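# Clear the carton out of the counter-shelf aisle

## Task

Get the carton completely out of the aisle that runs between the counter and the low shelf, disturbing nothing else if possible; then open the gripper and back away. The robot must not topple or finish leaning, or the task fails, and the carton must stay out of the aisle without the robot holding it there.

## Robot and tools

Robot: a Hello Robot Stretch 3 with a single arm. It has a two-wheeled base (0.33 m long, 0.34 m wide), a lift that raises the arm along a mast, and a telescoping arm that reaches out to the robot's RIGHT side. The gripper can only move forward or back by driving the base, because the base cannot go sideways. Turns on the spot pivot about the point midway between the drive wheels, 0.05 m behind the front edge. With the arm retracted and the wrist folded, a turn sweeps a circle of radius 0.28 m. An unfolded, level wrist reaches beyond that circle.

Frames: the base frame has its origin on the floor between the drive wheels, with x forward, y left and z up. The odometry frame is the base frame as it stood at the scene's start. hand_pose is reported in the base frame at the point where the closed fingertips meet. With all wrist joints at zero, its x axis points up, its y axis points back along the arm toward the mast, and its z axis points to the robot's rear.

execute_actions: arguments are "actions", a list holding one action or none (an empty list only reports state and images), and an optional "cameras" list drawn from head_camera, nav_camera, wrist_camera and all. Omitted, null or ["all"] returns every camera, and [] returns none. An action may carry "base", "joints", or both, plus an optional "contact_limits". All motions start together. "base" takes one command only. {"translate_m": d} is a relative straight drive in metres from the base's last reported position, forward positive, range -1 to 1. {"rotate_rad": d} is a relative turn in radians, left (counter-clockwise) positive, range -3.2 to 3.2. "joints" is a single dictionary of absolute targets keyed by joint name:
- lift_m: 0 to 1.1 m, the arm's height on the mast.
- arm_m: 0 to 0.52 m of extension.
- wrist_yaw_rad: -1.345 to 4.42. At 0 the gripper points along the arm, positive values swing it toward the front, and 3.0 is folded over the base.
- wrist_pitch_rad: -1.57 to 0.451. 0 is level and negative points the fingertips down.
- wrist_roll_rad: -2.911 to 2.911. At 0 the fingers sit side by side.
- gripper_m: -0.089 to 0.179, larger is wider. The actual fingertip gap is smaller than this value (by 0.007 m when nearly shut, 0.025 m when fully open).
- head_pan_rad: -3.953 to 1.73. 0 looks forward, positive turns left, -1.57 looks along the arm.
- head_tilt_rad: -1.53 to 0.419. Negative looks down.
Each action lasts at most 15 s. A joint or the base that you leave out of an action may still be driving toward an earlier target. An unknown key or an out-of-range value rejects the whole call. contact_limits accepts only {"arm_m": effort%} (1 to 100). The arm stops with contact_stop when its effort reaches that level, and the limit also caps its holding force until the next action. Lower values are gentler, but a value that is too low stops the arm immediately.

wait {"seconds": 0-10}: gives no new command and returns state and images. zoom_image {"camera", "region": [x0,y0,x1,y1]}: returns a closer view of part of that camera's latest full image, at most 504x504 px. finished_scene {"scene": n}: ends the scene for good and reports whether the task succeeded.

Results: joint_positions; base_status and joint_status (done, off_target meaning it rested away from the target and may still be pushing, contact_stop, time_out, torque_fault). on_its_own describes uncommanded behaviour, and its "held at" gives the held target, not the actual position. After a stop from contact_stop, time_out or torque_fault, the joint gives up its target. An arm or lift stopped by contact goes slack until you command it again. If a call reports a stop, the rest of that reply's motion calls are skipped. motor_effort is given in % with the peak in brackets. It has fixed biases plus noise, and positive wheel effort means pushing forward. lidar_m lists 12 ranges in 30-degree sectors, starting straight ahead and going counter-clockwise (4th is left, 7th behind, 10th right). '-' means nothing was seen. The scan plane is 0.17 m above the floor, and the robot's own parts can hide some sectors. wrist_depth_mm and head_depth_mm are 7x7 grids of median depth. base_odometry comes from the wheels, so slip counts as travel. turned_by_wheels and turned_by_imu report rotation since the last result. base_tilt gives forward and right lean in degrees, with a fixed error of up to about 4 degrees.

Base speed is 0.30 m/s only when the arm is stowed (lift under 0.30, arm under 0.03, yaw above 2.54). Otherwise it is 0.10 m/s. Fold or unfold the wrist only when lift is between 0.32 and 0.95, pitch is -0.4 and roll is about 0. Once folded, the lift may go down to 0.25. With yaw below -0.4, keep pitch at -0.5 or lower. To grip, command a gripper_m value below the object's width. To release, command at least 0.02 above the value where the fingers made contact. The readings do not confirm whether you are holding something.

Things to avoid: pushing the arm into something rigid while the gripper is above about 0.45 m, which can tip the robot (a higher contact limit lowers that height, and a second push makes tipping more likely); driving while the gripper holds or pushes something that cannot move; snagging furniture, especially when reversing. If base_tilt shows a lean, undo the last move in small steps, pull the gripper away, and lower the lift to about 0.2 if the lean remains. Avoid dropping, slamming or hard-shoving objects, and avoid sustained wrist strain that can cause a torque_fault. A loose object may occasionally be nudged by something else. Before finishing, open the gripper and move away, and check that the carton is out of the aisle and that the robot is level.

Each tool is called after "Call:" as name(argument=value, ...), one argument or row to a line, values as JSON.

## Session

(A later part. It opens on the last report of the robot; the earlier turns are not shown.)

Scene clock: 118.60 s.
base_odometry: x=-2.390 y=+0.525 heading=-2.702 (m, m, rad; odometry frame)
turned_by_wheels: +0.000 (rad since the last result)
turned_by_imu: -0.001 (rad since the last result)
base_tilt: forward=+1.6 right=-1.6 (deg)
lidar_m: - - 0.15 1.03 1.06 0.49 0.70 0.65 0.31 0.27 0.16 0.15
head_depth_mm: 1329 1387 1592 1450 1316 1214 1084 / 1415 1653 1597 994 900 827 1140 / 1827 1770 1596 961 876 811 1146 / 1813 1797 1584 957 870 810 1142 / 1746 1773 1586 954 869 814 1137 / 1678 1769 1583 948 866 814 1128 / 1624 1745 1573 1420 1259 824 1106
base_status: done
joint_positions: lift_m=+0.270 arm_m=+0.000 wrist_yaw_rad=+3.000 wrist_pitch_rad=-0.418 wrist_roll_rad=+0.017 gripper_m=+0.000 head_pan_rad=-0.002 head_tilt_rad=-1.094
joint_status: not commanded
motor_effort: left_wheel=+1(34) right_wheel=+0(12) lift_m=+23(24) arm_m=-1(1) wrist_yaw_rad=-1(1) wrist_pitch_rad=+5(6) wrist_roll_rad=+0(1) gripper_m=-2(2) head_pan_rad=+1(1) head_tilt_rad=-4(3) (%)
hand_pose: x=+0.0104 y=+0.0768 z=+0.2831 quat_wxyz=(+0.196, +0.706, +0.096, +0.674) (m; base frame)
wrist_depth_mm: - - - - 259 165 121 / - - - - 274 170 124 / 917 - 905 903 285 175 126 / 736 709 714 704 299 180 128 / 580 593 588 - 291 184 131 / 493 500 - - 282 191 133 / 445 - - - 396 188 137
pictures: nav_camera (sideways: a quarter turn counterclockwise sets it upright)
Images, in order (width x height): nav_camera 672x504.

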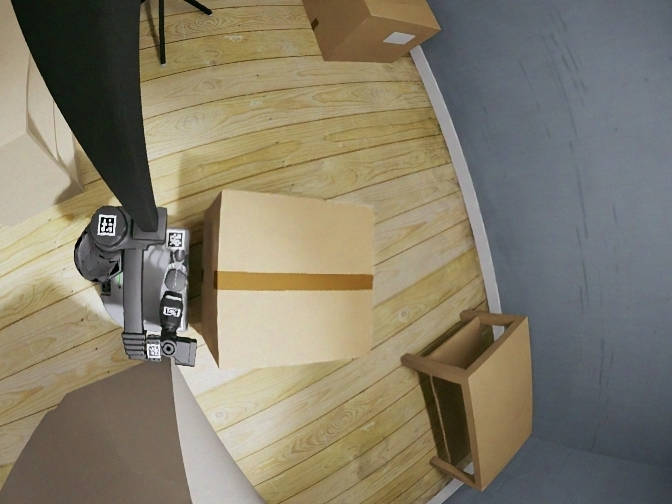

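Call:
execute_actions(
  actions=[
    {"base":{"rotate_rad":0.3}},
  ],
  cameras=[],
)

Call:
execute_actions(
  actions=[
    {"base":{"translate_m":-0.12}},
  ],
  cameras=["nav_camera"],
)

Call:
finished_scene(
  scene=1,
)

Scene clock: 120.60 s.
base_odometry: x=-2.390 y=+0.525 heading=-2.402 (m, m, rad; odometry frame)
turned_by_wheels: +0.300 (rad since the last result)
turned_by_imu: +0.298 (rad since the last result)
base_tilt: forward=+1.6 right=-1.7 (deg)
lidar_m: - 0.15 0.23 1.03 0.50 0.56 2.69 0.39 0.27 0.21 0.15 -
head_depth_mm: 1718 1807 1614 967 892 1173 1116 / 1705 1798 1611 968 879 807 770 / 1693 1787 1599 960 874 804 937 / 1692 1777 1595 958 871 810 1135 / 1680 1778 1586 952 868 823 1138 / 1677 1770 1581 1425 887 1151 1127 / 1663 1742 1571 1415 1300 1186 1099
base_status: done
joint_positions: lift_m=+0.270 arm_m=+0.000 wrist_yaw_rad=+3.000 wrist_pitch_rad=-0.418 wrist_roll_rad=+0.017 gripper_m=+0.000 head_pan_rad=-0.002 head_tilt_rad=-1.094
joint_status: not commanded
motor_effort: left_wheel=-1(10) right_wheel=+1(5) lift_m=+23(24) arm_m=-1(1) wrist_yaw_rad=-1(0) wrist_pitch_rad=+6(5) wrist_roll_rad=+0(0) gripper_m=-3(3) head_pan_rad=+1(1) head_tilt_rad=-5(4) (%)
hand_pose: x=+0.0104 y=+0.0768 z=+0.2831 quat_wxyz=(+0.196, +0.706, +0.096, +0.674) (m; base frame)
wrist_depth_mm: 832 - - - - - 159 / 886 - - - - 260 157 / 563 - 908 898 885 259 156 / 471 600 684 716 681 253 154 / 500 568 594 - 574 246 153 / 497 501 - - 462 244 151 / 456 - - - 424 221 149
pictures: none
No camera images: the call's "cameras" was empty. Leave "cameras" out to get every camera's image.

Scene clock: 122.50 s.
base_odometry: x=-2.301 y=+0.606 heading=-2.402 (m, m, rad; odometry frame)
turned_by_wheels: +0.000 (rad since the last result)
turned_by_imu: -0.001 (rad since the last result)
base_tilt: forward=+1.6 right=-1.6 (deg)
lidar_m: 0.22 0.26 1.40 1.03 0.48 0.54 2.56 0.41 0.28 0.26 0.26 0.22
head_depth_mm: 1834 1814 1617 984 1273 1199 925 / 1849 1799 1605 963 879 882 1136 / 1820 1789 1596 959 877 1066 1142 / 1817 1777 1065 959 870 1159 1141 / 1815 1776 1583 953 882 1179 1140 / 1786 1768 1575 1425 924 1190 1124 / 1776 1769 1568 1416 1294 1188 1102
base_status: done
joint_positions: lift_m=+0.270 arm_m=+0.000 wrist_yaw_rad=+3.000 wrist_pitch_rad=-0.418 wrist_roll_rad=+0.017 gripper_m=+0.000 head_pan_rad=-0.002 head_tilt_rad=-1.094
joint_status: not commanded
motor_effort: left_wheel=-1(13) right_wheel=+1(3) lift_m=+23(23) arm_m=-1(1) wrist_yaw_rad=+0(1) wrist_pitch_rad=+6(5) wrist_roll_rad=+0(0) gripper_m=-2(3) head_pan_rad=+1(1) head_tilt_rad=-3(4) (%)
hand_pose: x=+0.0104 y=+0.0768 z=+0.2831 quat_wxyz=(+0.196, +0.706, +0.096, +0.674) (m; base frame)
wrist_depth_mm: 353 - - - - - - / 387 - - - - - - / 410 - 898 904 869 864 322 / 451 478 708 685 691 671 319 / 489 519 587 - 575 549 318 / 500 501 - - 477 462 313 / 443 - - - 421 416 310
pictures: nav_camera (sideways: a quarter turn counterclockwise sets it upright)
Images, in order (width x height): nav_camera 672x504.

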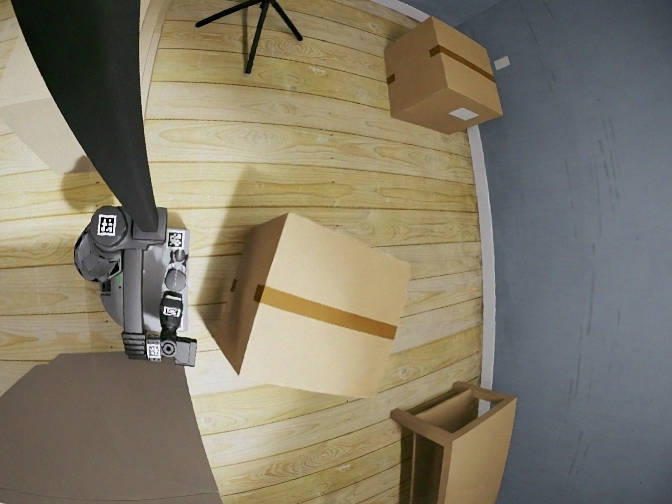

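The scene is finished: the task was done.


## Next scene

The same job, from a new start.

Call:
execute_actions(
  actions=[
    {"joints":{"head_tilt_rad":-0.7}},
  ],
  cameras=["nav_camera"],
)

Call:
execute_actions(
  actions=[
    {"joints":{"head_pan_rad":-2.1}},
  ],
  cameras=["nav_camera"],
)

Call:
execute_actions(
  actions=[
    {"joints":{"head_pan_rad":1.7}},
  ],
  cameras=["nav_camera"],
)

Scene clock: 0.97 s.
base_odometry: x=+0.000 y=+0.000 heading=+0.000 (m, m, rad; odometry frame)
turned_by_wheels: +0.000 (rad since the last result)
turned_by_imu: +0.000 (rad since the last result)
base_tilt: forward=+1.6 right=-1.7 (deg)
lidar_m: 1.39 1.97 1.46 0.98 0.77 0.82 1.49 1.00 1.80 1.61 1.08 1.52
head_depth_mm: 1638 1707 1178 1010 1681 1412 1223 / 1815 1930 1169 1789 1681 1408 1219 / 2048 2201 1269 2050 1666 1403 1211 / 2086 2373 2429 2046 1654 1402 1212 / 1969 2198 2417 2013 1643 1392 1207 / 1849 2046 2293 2003 1634 1382 1204 / 1770 1933 2161 1987 1635 1376 1197
base_status: not commanded
joint_positions: lift_m=+0.476 arm_m=+0.000 wrist_yaw_rad=+3.140 wrist_pitch_rad=-0.372 wrist_roll_rad=+0.017 gripper_m=+0.037 head_pan_rad=-0.014 head_tilt_rad=-0.691
joint_status: all done
motor_effort: left_wheel=+0(0) right_wheel=+0(0) lift_m=+35(35) arm_m=-1(1) wrist_yaw_rad=-1(0) wrist_pitch_rad=+4(5) wrist_roll_rad=+0(0) gripper_m=+1(0) head_pan_rad=+0(0) head_tilt_rad=-6(53) (%)
hand_pose: x=-0.0208 y=+0.0846 z=+0.4992 quat_wxyz=(+0.133, +0.701, +0.129, +0.689) (m; base frame)
wrist_depth_mm: - - - - - - - / 802 959 - - - - - / 674 962 - - - - - / 722 818 - - - - - / 755 854 971 997 973 977 926 / 767 831 853 784 - 793 791 / 700 696 679 687 678 667 677
pictures: nav_camera (sideways: a quarter turn counterclockwise sets it upright)
Images, in order (width x height): nav_camera 672x504.

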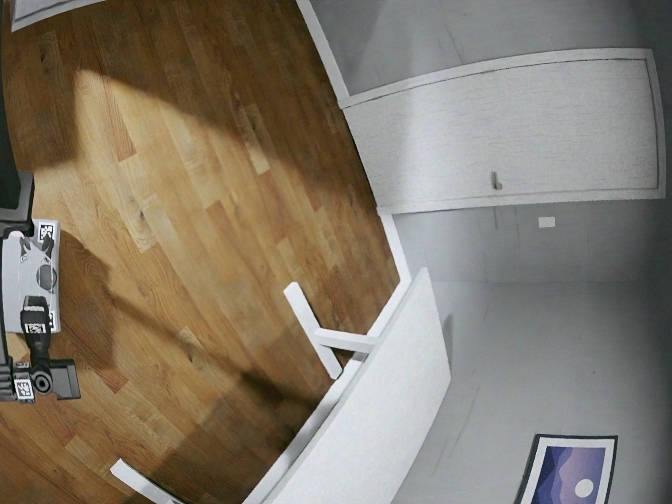

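Scene clock: 2.53 s.
base_odometry: x=+0.000 y=+0.000 heading=+0.000 (m, m, rad; odometry frame)
turned_by_wheels: +0.000 (rad since the last result)
turned_by_imu: +0.000 (rad since the last result)
base_tilt: forward=+1.6 right=-1.6 (deg)
lidar_m: 1.38 1.97 1.46 0.98 0.77 0.82 1.50 1.00 1.80 1.60 1.07 1.51
head_depth_mm: 1514 1657 1840 1431 1342 1413 1217 / 1583 1746 1948 2062 1659 1411 1213 / 1645 1826 2052 2051 1658 1402 1217 / 1729 1930 2182 2029 1659 1396 1209 / 1817 2043 2299 2022 1645 1394 1203 / 1926 2157 2418 2002 1638 1385 1201 / 1875 2022 2201 1998 1637 1381 1194
base_status: not commanded
joint_positions: lift_m=+0.476 arm_m=+0.000 wrist_yaw_rad=+3.140 wrist_pitch_rad=-0.372 wrist_roll_rad=+0.017 gripper_m=+0.037 head_pan_rad=-2.093 head_tilt_rad=-0.691
joint_status: all done
motor_effort: left_wheel=+1(0) right_wheel=+0(0) lift_m=+36(35) arm_m=-1(1) wrist_yaw_rad=-1(0) wrist_pitch_rad=+4(4) wrist_roll_rad=+0(0) gripper_m=+1(0) head_pan_rad=-2(30) head_tilt_rad=-6(6) (%)
hand_pose: x=-0.0208 y=+0.0846 z=+0.4992 quat_wxyz=(+0.133, +0.701, +0.129, +0.689) (m; base frame)
wrist_depth_mm: - - - - - - - / 827 975 - - - - - / 677 958 - - - - - / 710 839 - - - - - / 761 861 979 986 979 916 940 / 800 806 834 798 - 777 768 / 702 705 667 688 655 673 666
pictures: nav_camera (sideways: a quarter turn counterclockwise sets it upright)
Images, in order (width x height): nav_camera 672x504.

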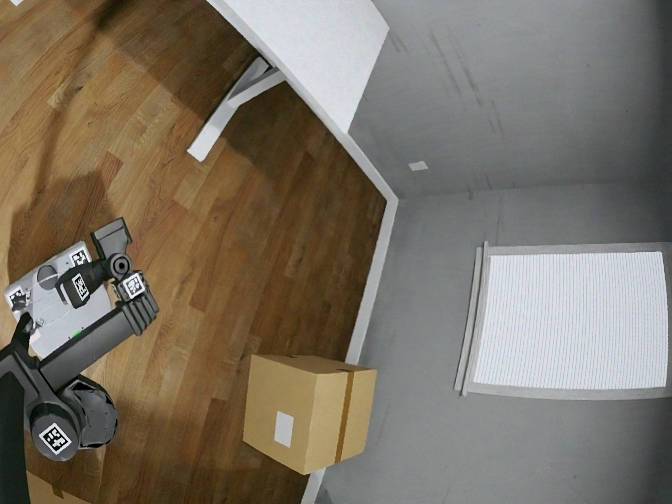

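Scene clock: 4.83 s.
base_odometry: x=+0.000 y=+0.000 heading=+0.000 (m, m, rad; odometry frame)
turned_by_wheels: +0.000 (rad since the last result)
turned_by_imu: +0.000 (rad since the last result)
base_tilt: forward=+1.6 right=-1.6 (deg)
lidar_m: 1.38 1.97 1.47 0.99 0.77 0.82 1.49 1.00 1.80 1.60 1.07 1.52
head_depth_mm: 2469 1202 1342 1609 1672 1408 1225 / 2773 1160 1250 1500 1656 1406 1214 / 3205 1098 1188 1388 1617 1406 1212 / 3187 1083 1115 1297 1568 1400 1209 / 3050 1068 1053 1211 1433 1391 1207 / 2884 1054 994 1145 1339 1421 - / 2856 1082 - - - - -
base_status: not commanded
joint_positions: lift_m=+0.476 arm_m=+0.000 wrist_yaw_rad=+3.140 wrist_pitch_rad=-0.372 wrist_roll_rad=+0.017 gripper_m=+0.037 head_pan_rad=+1.693 head_tilt_rad=-0.691
joint_status: all done
motor_effort: left_wheel=+1(0) right_wheel=+0(0) lift_m=+35(34) arm_m=-1(1) wrist_yaw_rad=+0(0) wrist_pitch_rad=+5(5) wrist_roll_rad=+0(0) gripper_m=+0(0) head_pan_rad=+2(30) head_tilt_rad=-6(6) (%)
hand_pose: x=-0.0208 y=+0.0846 z=+0.4992 quat_wxyz=(+0.133, +0.701, +0.129, +0.689) (m; base frame)
wrist_depth_mm: - - - - - - - / 818 941 - - - - - / 676 948 - - - - - / 720 818 - - - - - / 768 835 934 - - 953 943 / 811 782 816 782 - 800 761 / 709 699 678 677 685 669 670
pictures: nav_camera (sideways: a quarter turn counterclockwise sets it upright)
Images, in order (width x height): nav_camera 672x504.

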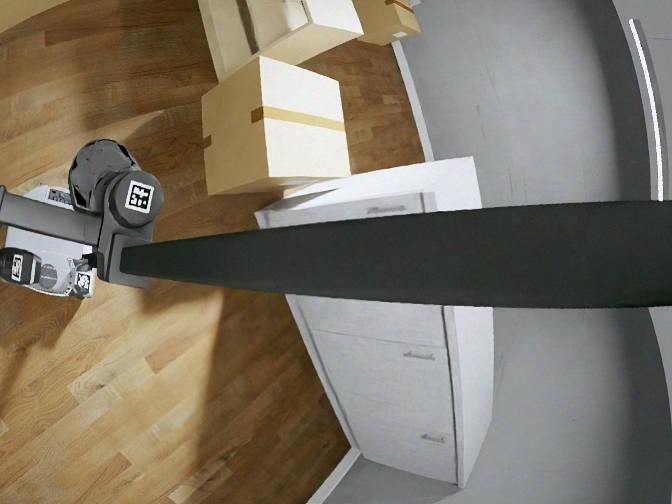

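Call:
execute_actions(
  actions=[
    {"joints":{"lift_m":0.27,"wrist_yaw_rad":3.0,"wrist_pitch_rad":-0.4,"head_pan_rad":0,"head_tilt_rad":-0.8}},
  ],
  cameras=[],
)

Call:
execute_actions(
  actions=[
    {"base":{"rotate_rad":2.35}},
  ],
  cameras=["nav_camera","head_camera"],
)

Scene clock: 7.80 s.
base_odometry: x=+0.000 y=+0.000 heading=+0.000 (m, m, rad; odometry frame)
turned_by_wheels: +0.000 (rad since the last result)
turned_by_imu: +0.000 (rad since the last result)
base_tilt: forward=+1.5 right=-1.6 (deg)
lidar_m: 1.39 1.97 1.46 0.99 0.77 0.82 1.49 1.00 1.80 1.61 1.07 1.52
head_depth_mm: 1711 1287 1025 1829 1552 1334 1179 / 1898 1277 1584 1792 1536 1332 1173 / 2126 1273 2222 1791 1531 1327 1172 / 2119 2363 2241 1814 1533 1322 1165 / 2007 2271 2222 1792 1519 1320 1163 / 1874 2108 2210 1790 1512 1312 1162 / 1773 1983 2118 1787 1513 1307 1152
base_status: not commanded
joint_positions: lift_m=+0.271 arm_m=+0.000 wrist_yaw_rad=+3.001 wrist_pitch_rad=-0.414 wrist_roll_rad=+0.017 gripper_m=+0.037 head_pan_rad=+0.007 head_tilt_rad=-0.790
joint_status: all done
motor_effort: left_wheel=+1(0) right_wheel=+0(0) lift_m=+13(30) arm_m=-1(1) wrist_yaw_rad=-1(1) wrist_pitch_rad=+4(6) wrist_roll_rad=+1(0) gripper_m=+0(0) head_pan_rad=-2(29) head_tilt_rad=-6(21) (%)
hand_pose: x=+0.0102 y=+0.0773 z=+0.2843 quat_wxyz=(+0.195, +0.706, +0.095, +0.674) (m; base frame)
wrist_depth_mm: 923 - 985 - - - - / 890 - - - - - - / 728 - 990 959 909 961 884 / 708 756 766 739 725 690 693 / 615 613 637 602 607 578 578 / 514 513 - 518 - 500 493 / 465 - - - 432 431 428
pictures: none
No camera images: the call's "cameras" was empty. Leave "cameras" out to get every camera's image.

Scene clock: 10.37 s.
base_odometry: x=+0.000 y=+0.000 heading=+2.350 (m, m, rad; odometry frame)
turned_by_wheels: +2.350 (rad since the last result)
turned_by_imu: +2.331 (rad since the last result)
base_tilt: forward=+1.6 right=-1.7 (deg)
lidar_m: 0.76 0.95 1.06 1.00 1.88 1.08 1.50 1.39 2.00 1.97 1.16 0.94
head_depth_mm: 2794 1408 1132 1173 1453 1338 1180 / 2884 2928 2251 1407 1508 1328 1167 / 2934 2896 2250 1222 1299 1330 1167 / 3011 2903 1488 1218 1335 1316 1165 / 2940 2738 2133 1250 1436 1320 1161 / 2655 2583 1393 1403 1482 1312 1157 / 3087 1471 1506 1655 1507 1312 1151
base_status: done
joint_positions: lift_m=+0.271 arm_m=+0.000 wrist_yaw_rad=+3.001 wrist_pitch_rad=-0.414 wrist_roll_rad=+0.017 gripper_m=+0.037 head_pan_rad=+0.007 head_tilt_rad=-0.790
joint_status: not commanded
motor_effort: left_wheel=-1(10) right_wheel=+1(7) lift_m=+13(13) arm_m=-1(2) wrist_yaw_rad=+1(2) wrist_pitch_rad=+5(4) wrist_roll_rad=+0(0) gripper_m=+1(1) head_pan_rad=-2(2) head_tilt_rad=-6(7) (%)
hand_pose: x=+0.0102 y=+0.0772 z=+0.2843 quat_wxyz=(+0.195, +0.706, +0.095, +0.674) (m; base frame)
wrist_depth_mm: - - - - - - - / - - - - - - - / 992 - 975 957 904 880 894 / 760 766 761 720 730 702 704 / 627 613 629 612 615 585 583 / 523 517 - 530 - 489 500 / 460 - - - 431 428 430
pictures: head_camera (sideways: a quarter turn clockwise sets it upright), nav_camera (sideways: a quarter turn counterclockwise sets it upright)
Images, in order (width x height): head_camera 896x504, nav_camera 672x504.

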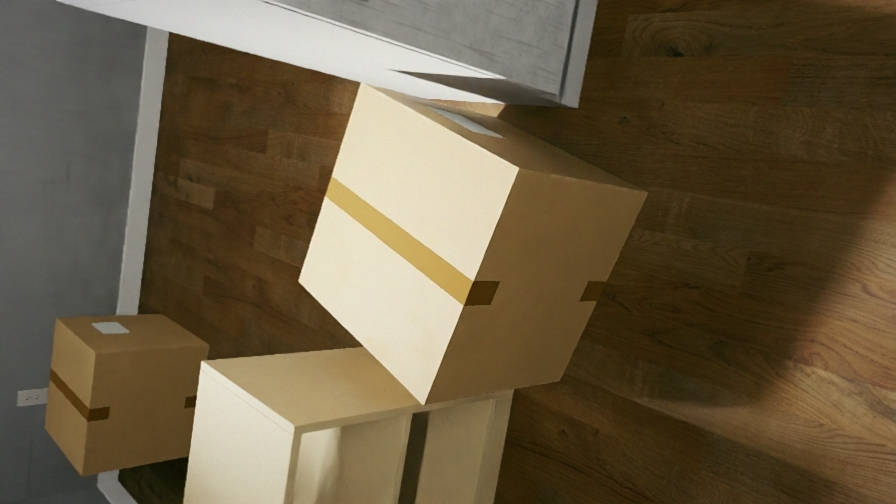

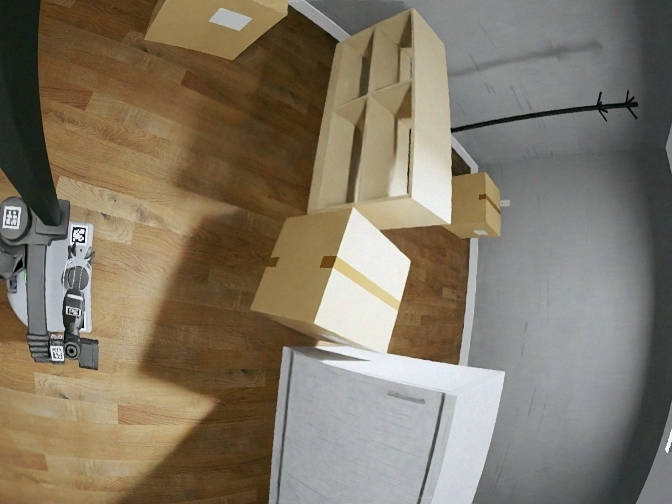

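Call:
execute_actions(
  actions=[
    {"base":{"translate_m":0.64},"joints":{"head_tilt_rad":-1.1}},
  ],
  cameras=["nav_camera"],
)

Call:
execute_actions(
  actions=[
    {"base":{"translate_m":0.3}},
  ],
  cameras=["nav_camera"],
)

Scene clock: 14.47 s.
base_odometry: x=-0.450 y=+0.455 heading=+2.350 (m, m, rad; odometry frame)
turned_by_wheels: +0.000 (rad since the last result)
turned_by_imu: +0.005 (rad since the last result)
base_tilt: forward=+1.6 right=-1.7 (deg)
lidar_m: 0.15 0.20 0.42 1.05 1.07 1.68 1.74 1.95 2.11 0.73 0.16 0.15
head_depth_mm: 2055 1802 1612 1057 1014 1178 1121 / 2064 1799 1599 964 890 1195 1137 / 2046 1797 1595 960 876 822 1140 / 2045 1787 1594 960 872 890 1144 / 2031 1783 1603 958 871 1161 1142 / 1987 1780 1528 971 880 1203 1119 / 1978 939 925 1022 1253 1192 1108
base_status: done
joint_positions: lift_m=+0.271 arm_m=+0.000 wrist_yaw_rad=+3.001 wrist_pitch_rad=-0.414 wrist_roll_rad=+0.017 gripper_m=+0.037 head_pan_rad=+0.007 head_tilt_rad=-1.087
joint_status: all done
motor_effort: left_wheel=-2(10) right_wheel=+1(5) lift_m=+14(13) arm_m=-1(2) wrist_yaw_rad=+0(1) wrist_pitch_rad=+5(4) wrist_roll_rad=+1(1) gripper_m=+0(0) head_pan_rad=-2(2) head_tilt_rad=-9(40) (%)
hand_pose: x=+0.0104 y=+0.0772 z=+0.2843 quat_wxyz=(+0.195, +0.706, +0.095, +0.674) (m; base frame)
wrist_depth_mm: - - - - - - 282 / - - - - - - 274 / 988 - - 949 948 732 267 / 754 745 733 742 726 671 256 / 609 627 628 625 618 461 252 / 518 514 - 515 - 422 241 / 459 - - - 427 368 235
pictures: nav_camera (sideways: a quarter turn counterclockwise sets it upright)
Images, in order (width x height): nav_camera 672x504.

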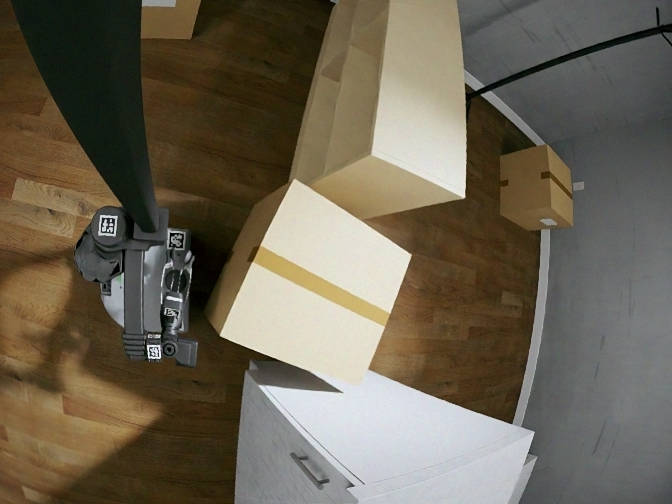

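Scene clock: 17.13 s.
base_odometry: x=-0.660 y=+0.669 heading=+2.350 (m, m, rad; odometry frame)
turned_by_wheels: +0.000 (rad since the last result)
turned_by_imu: +0.001 (rad since the last result)
base_tilt: forward=+1.6 right=-1.6 (deg)
lidar_m: - - 0.15 0.96 1.26 2.45 1.97 2.24 2.15 0.31 0.34 -
head_depth_mm: 2058 1799 1611 1452 1201 1054 941 / 2042 1796 1607 1426 1265 1193 1134 / 2039 1794 1607 964 874 802 765 / 2043 1770 1594 957 874 801 818 / 2033 1787 1590 958 874 800 1132 / 1835 1786 1584 956 870 808 1123 / 1789 1768 1590 901 869 816 1109
base_status: done
joint_positions: lift_m=+0.271 arm_m=+0.000 wrist_yaw_rad=+2.999 wrist_pitch_rad=-0.414 wrist_roll_rad=+0.017 gripper_m=+0.037 head_pan_rad=+0.007 head_tilt_rad=-1.087
joint_status: not commanded
motor_effort: left_wheel=-1(12) right_wheel=+3(19) lift_m=+14(14) arm_m=-2(2) wrist_yaw_rad=+0(0) wrist_pitch_rad=+5(4) wrist_roll_rad=+0(0) gripper_m=+0(1) head_pan_rad=-2(2) head_tilt_rad=-8(9) (%)
hand_pose: x=+0.0106 y=+0.0771 z=+0.2842 quat_wxyz=(+0.195, +0.706, +0.094, +0.674) (m; base frame)
wrist_depth_mm: 888 - - - 250 127 86 / 978 - - - 254 128 87 / 976 - 954 919 263 131 87 / 785 741 750 710 268 132 88 / 633 614 625 603 210 134 88 / 521 513 - 523 - 135 89 / 465 - - - 282 126 89
pictures: nav_camera (sideways: a quarter turn counterclockwise sets it upright)
Images, in order (width x height): nav_camera 672x504.

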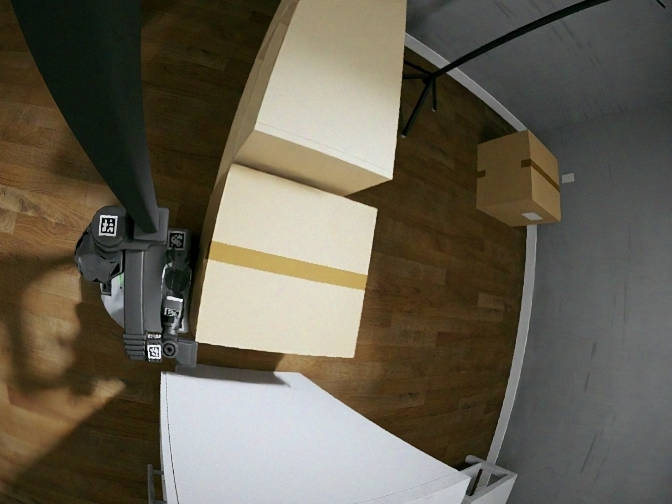

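Call:
execute_actions(
  actions=[
    {"base":{"rotate_rad":-0.2}},
  ],
  cameras=[],
)

Call:
execute_actions(
  actions=[
    {"base":{"translate_m":0.35}},
  ],
  cameras=["nav_camera"],
)

Scene clock: 18.43 s.
base_odometry: x=-0.660 y=+0.669 heading=+2.150 (m, m, rad; odometry frame)
turned_by_wheels: -0.200 (rad since the last result)
turned_by_imu: -0.199 (rad since the last result)
base_tilt: forward=+1.6 right=-1.7 (deg)
lidar_m: - - 0.15 0.23 1.14 1.23 1.97 2.24 2.25 0.31 0.31 -
head_depth_mm: 2053 1796 1606 940 931 919 973 / 2039 1801 1600 1453 1279 1193 1131 / 2046 1793 1603 975 889 813 1137 / 2036 1798 1594 957 876 802 952 / 2028 1783 1584 958 871 802 766 / 2036 1786 1597 956 870 796 1098 / 1995 1779 1586 953 871 799 1092
base_status: done
joint_positions: lift_m=+0.271 arm_m=+0.000 wrist_yaw_rad=+2.999 wrist_pitch_rad=-0.414 wrist_roll_rad=+0.017 gripper_m=+0.037 head_pan_rad=+0.007 head_tilt_rad=-1.087
joint_status: not commanded
motor_effort: left_wheel=+2(11) right_wheel=-1(5) lift_m=+15(14) arm_m=-2(2) wrist_yaw_rad=+0(1) wrist_pitch_rad=+4(4) wrist_roll_rad=+0(0) gripper_m=+0(1) head_pan_rad=-2(2) head_tilt_rad=-8(8) (%)
hand_pose: x=+0.0106 y=+0.0771 z=+0.2842 quat_wxyz=(+0.195, +0.706, +0.094, +0.674) (m; base frame)
wrist_depth_mm: - - - 351 159 104 77 / - - - 390 168 108 79 / 983 - 959 464 177 111 81 / 750 742 747 595 186 115 83 / 609 612 634 499 167 119 85 / 518 516 - 487 - 122 87 / 456 - - - 218 119 89
pictures: none
No camera images: the call's "cameras" was empty. Leave "cameras" out to get every camera's image.

Scene clock: 21.27 s.
base_odometry: x=-0.852 y=+0.962 heading=+2.150 (m, m, rad; odometry frame)
turned_by_wheels: +0.000 (rad since the last result)
turned_by_imu: +0.003 (rad since the last result)
base_tilt: forward=+1.6 right=-1.6 (deg)
lidar_m: - - 0.15 0.20 0.39 1.34 2.32 0.43 0.30 0.29 0.30 -
head_depth_mm: 1978 1804 1610 1449 1314 865 859 / 1970 1808 1608 1445 1316 1199 1141 / 1980 1797 1599 1397 885 813 767 / 1949 1788 1584 961 871 802 761 / 1955 1791 1589 953 868 799 765 / 1964 1779 1577 956 869 800 1099 / 1955 1777 1586 953 868 798 1094
base_status: done
joint_positions: lift_m=+0.271 arm_m=+0.000 wrist_yaw_rad=+3.007 wrist_pitch_rad=-0.414 wrist_roll_rad=+0.017 gripper_m=+0.037 head_pan_rad=+0.006 head_tilt_rad=-1.088
joint_status: not commanded
motor_effort: left_wheel=+7(44) right_wheel=-1(4) lift_m=+13(13) arm_m=-1(1) wrist_yaw_rad=-6(6) wrist_pitch_rad=+5(4) wrist_roll_rad=+0(0) gripper_m=+2(3) head_pan_rad=-2(2) head_tilt_rad=-8(8) (%)
hand_pose: x=+0.0090 y=+0.0774 z=+0.2842 quat_wxyz=(+0.193, +0.706, +0.097, +0.675) (m; base frame)
wrist_depth_mm: 335 - 375 357 135 84 61 / 369 - 409 414 141 86 62 / 398 - 436 453 148 88 63 / 451 447 488 484 155 91 64 / 610 488 - 551 136 93 66 / 521 510 - - - 96 67 / 457 - - - 181 92 68
pictures: nav_camera (sideways: a quarter turn counterclockwise sets it upright)
Images, in order (width x height): nav_camera 672x504.

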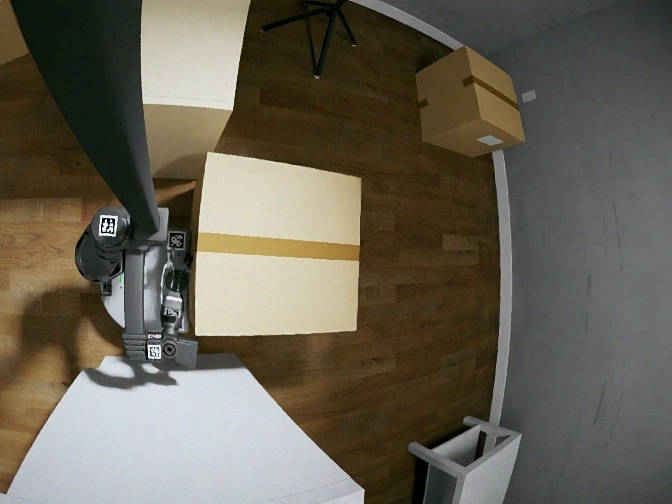

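Call:
execute_actions(
  actions=[
    {"base":{"translate_m":0.4}},
  ],
  cameras=[],
)

Call:
execute_actions(
  actions=[
    {"base":{"translate_m":-0.15}},
  ],
  cameras=["nav_camera"],
)

Scene clock: 24.47 s.
base_odometry: x=-1.071 y=+1.297 heading=+2.150 (m, m, rad; odometry frame)
turned_by_wheels: +0.000 (rad since the last result)
turned_by_imu: +0.003 (rad since the last result)
base_tilt: forward=+1.6 right=-1.7 (deg)
lidar_m: - - 0.15 0.20 0.50 0.54 2.72 0.40 0.33 0.61 2.15 -
head_depth_mm: 1609 1787 1602 1451 1314 1206 1117 / 1606 1778 1603 1445 1319 1205 1141 / 1611 1786 1606 1399 885 813 767 / 1620 1778 1597 958 874 802 762 / 1622 1787 1598 958 871 800 767 / 1633 1792 1584 956 869 800 1100 / 1646 1771 1586 954 869 795 1097
base_status: done
joint_positions: lift_m=+0.271 arm_m=+0.000 wrist_yaw_rad=+3.007 wrist_pitch_rad=-0.414 wrist_roll_rad=+0.017 gripper_m=+0.037 head_pan_rad=+0.006 head_tilt_rad=-1.088
joint_status: not commanded
motor_effort: left_wheel=+7(21) right_wheel=+0(5) lift_m=+14(14) arm_m=-2(1) wrist_yaw_rad=-6(4) wrist_pitch_rad=+5(5) wrist_roll_rad=+0(0) gripper_m=+2(2) head_pan_rad=-2(2) head_tilt_rad=-8(8) (%)
hand_pose: x=+0.0090 y=+0.0774 z=+0.2842 quat_wxyz=(+0.193, +0.706, +0.097, +0.675) (m; base frame)
wrist_depth_mm: 877 - - 356 135 84 61 / 942 - - - 141 86 62 / 817 - 987 842 148 89 63 / 588 670 762 670 155 91 64 / 494 602 - 556 136 94 65 / 514 511 - - - 96 67 / 467 - - - 180 92 68
pictures: none
No camera images: the call's "cameras" was empty. Leave "cameras" out to get every camera's image.

Scene clock: 26.53 s.
base_odometry: x=-0.989 y=+1.171 heading=+2.150 (m, m, rad; odometry frame)
turned_by_wheels: +0.000 (rad since the last result)
turned_by_imu: -0.001 (rad since the last result)
base_tilt: forward=+1.6 right=-1.6 (deg)
lidar_m: 0.20 0.21 0.28 1.00 0.47 0.53 2.58 0.41 0.29 0.28 1.34 0.21
head_depth_mm: 1770 1804 1609 1453 1314 1207 1121 / 1770 1806 1606 1446 1315 1207 1139 / 1794 1801 1599 974 887 1165 1138 / 1789 1790 1595 957 874 1163 1141 / 1777 1782 1595 957 870 1157 1143 / 1783 1772 1585 956 871 1160 1118 / 1799 1783 1579 951 869 1170 1107
base_status: done
joint_positions: lift_m=+0.271 arm_m=+0.000 wrist_yaw_rad=+3.001 wrist_pitch_rad=-0.414 wrist_roll_rad=+0.017 gripper_m=+0.037 head_pan_rad=+0.006 head_tilt_rad=-1.088
joint_status: not commanded
motor_effort: left_wheel=+1(9) right_wheel=-1(5) lift_m=+14(14) arm_m=-2(2) wrist_yaw_rad=+0(4) wrist_pitch_rad=+5(5) wrist_roll_rad=+0(0) gripper_m=+1(2) head_pan_rad=-2(3) head_tilt_rad=-8(8) (%)
hand_pose: x=+0.0103 y=+0.0772 z=+0.2842 quat_wxyz=(+0.195, +0.706, +0.095, +0.674) (m; base frame)
wrist_depth_mm: 348 - - - - 297 215 / 375 - - - - 303 218 / 405 - 968 935 862 315 223 / 438 459 757 721 691 321 229 / 490 505 625 613 484 332 234 / 497 520 - 530 - 336 236 / 458 - - - 436 324 243
pictures: nav_camera (sideways: a quarter turn counterclockwise sets it upright)
Images, in order (width x height): nav_camera 672x504.

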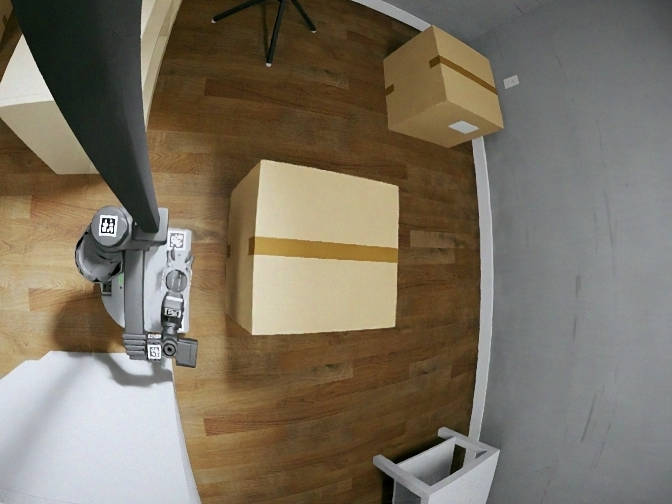

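Call:
finished_scene(
  scene=2,
)

The scene is finished: the task was done.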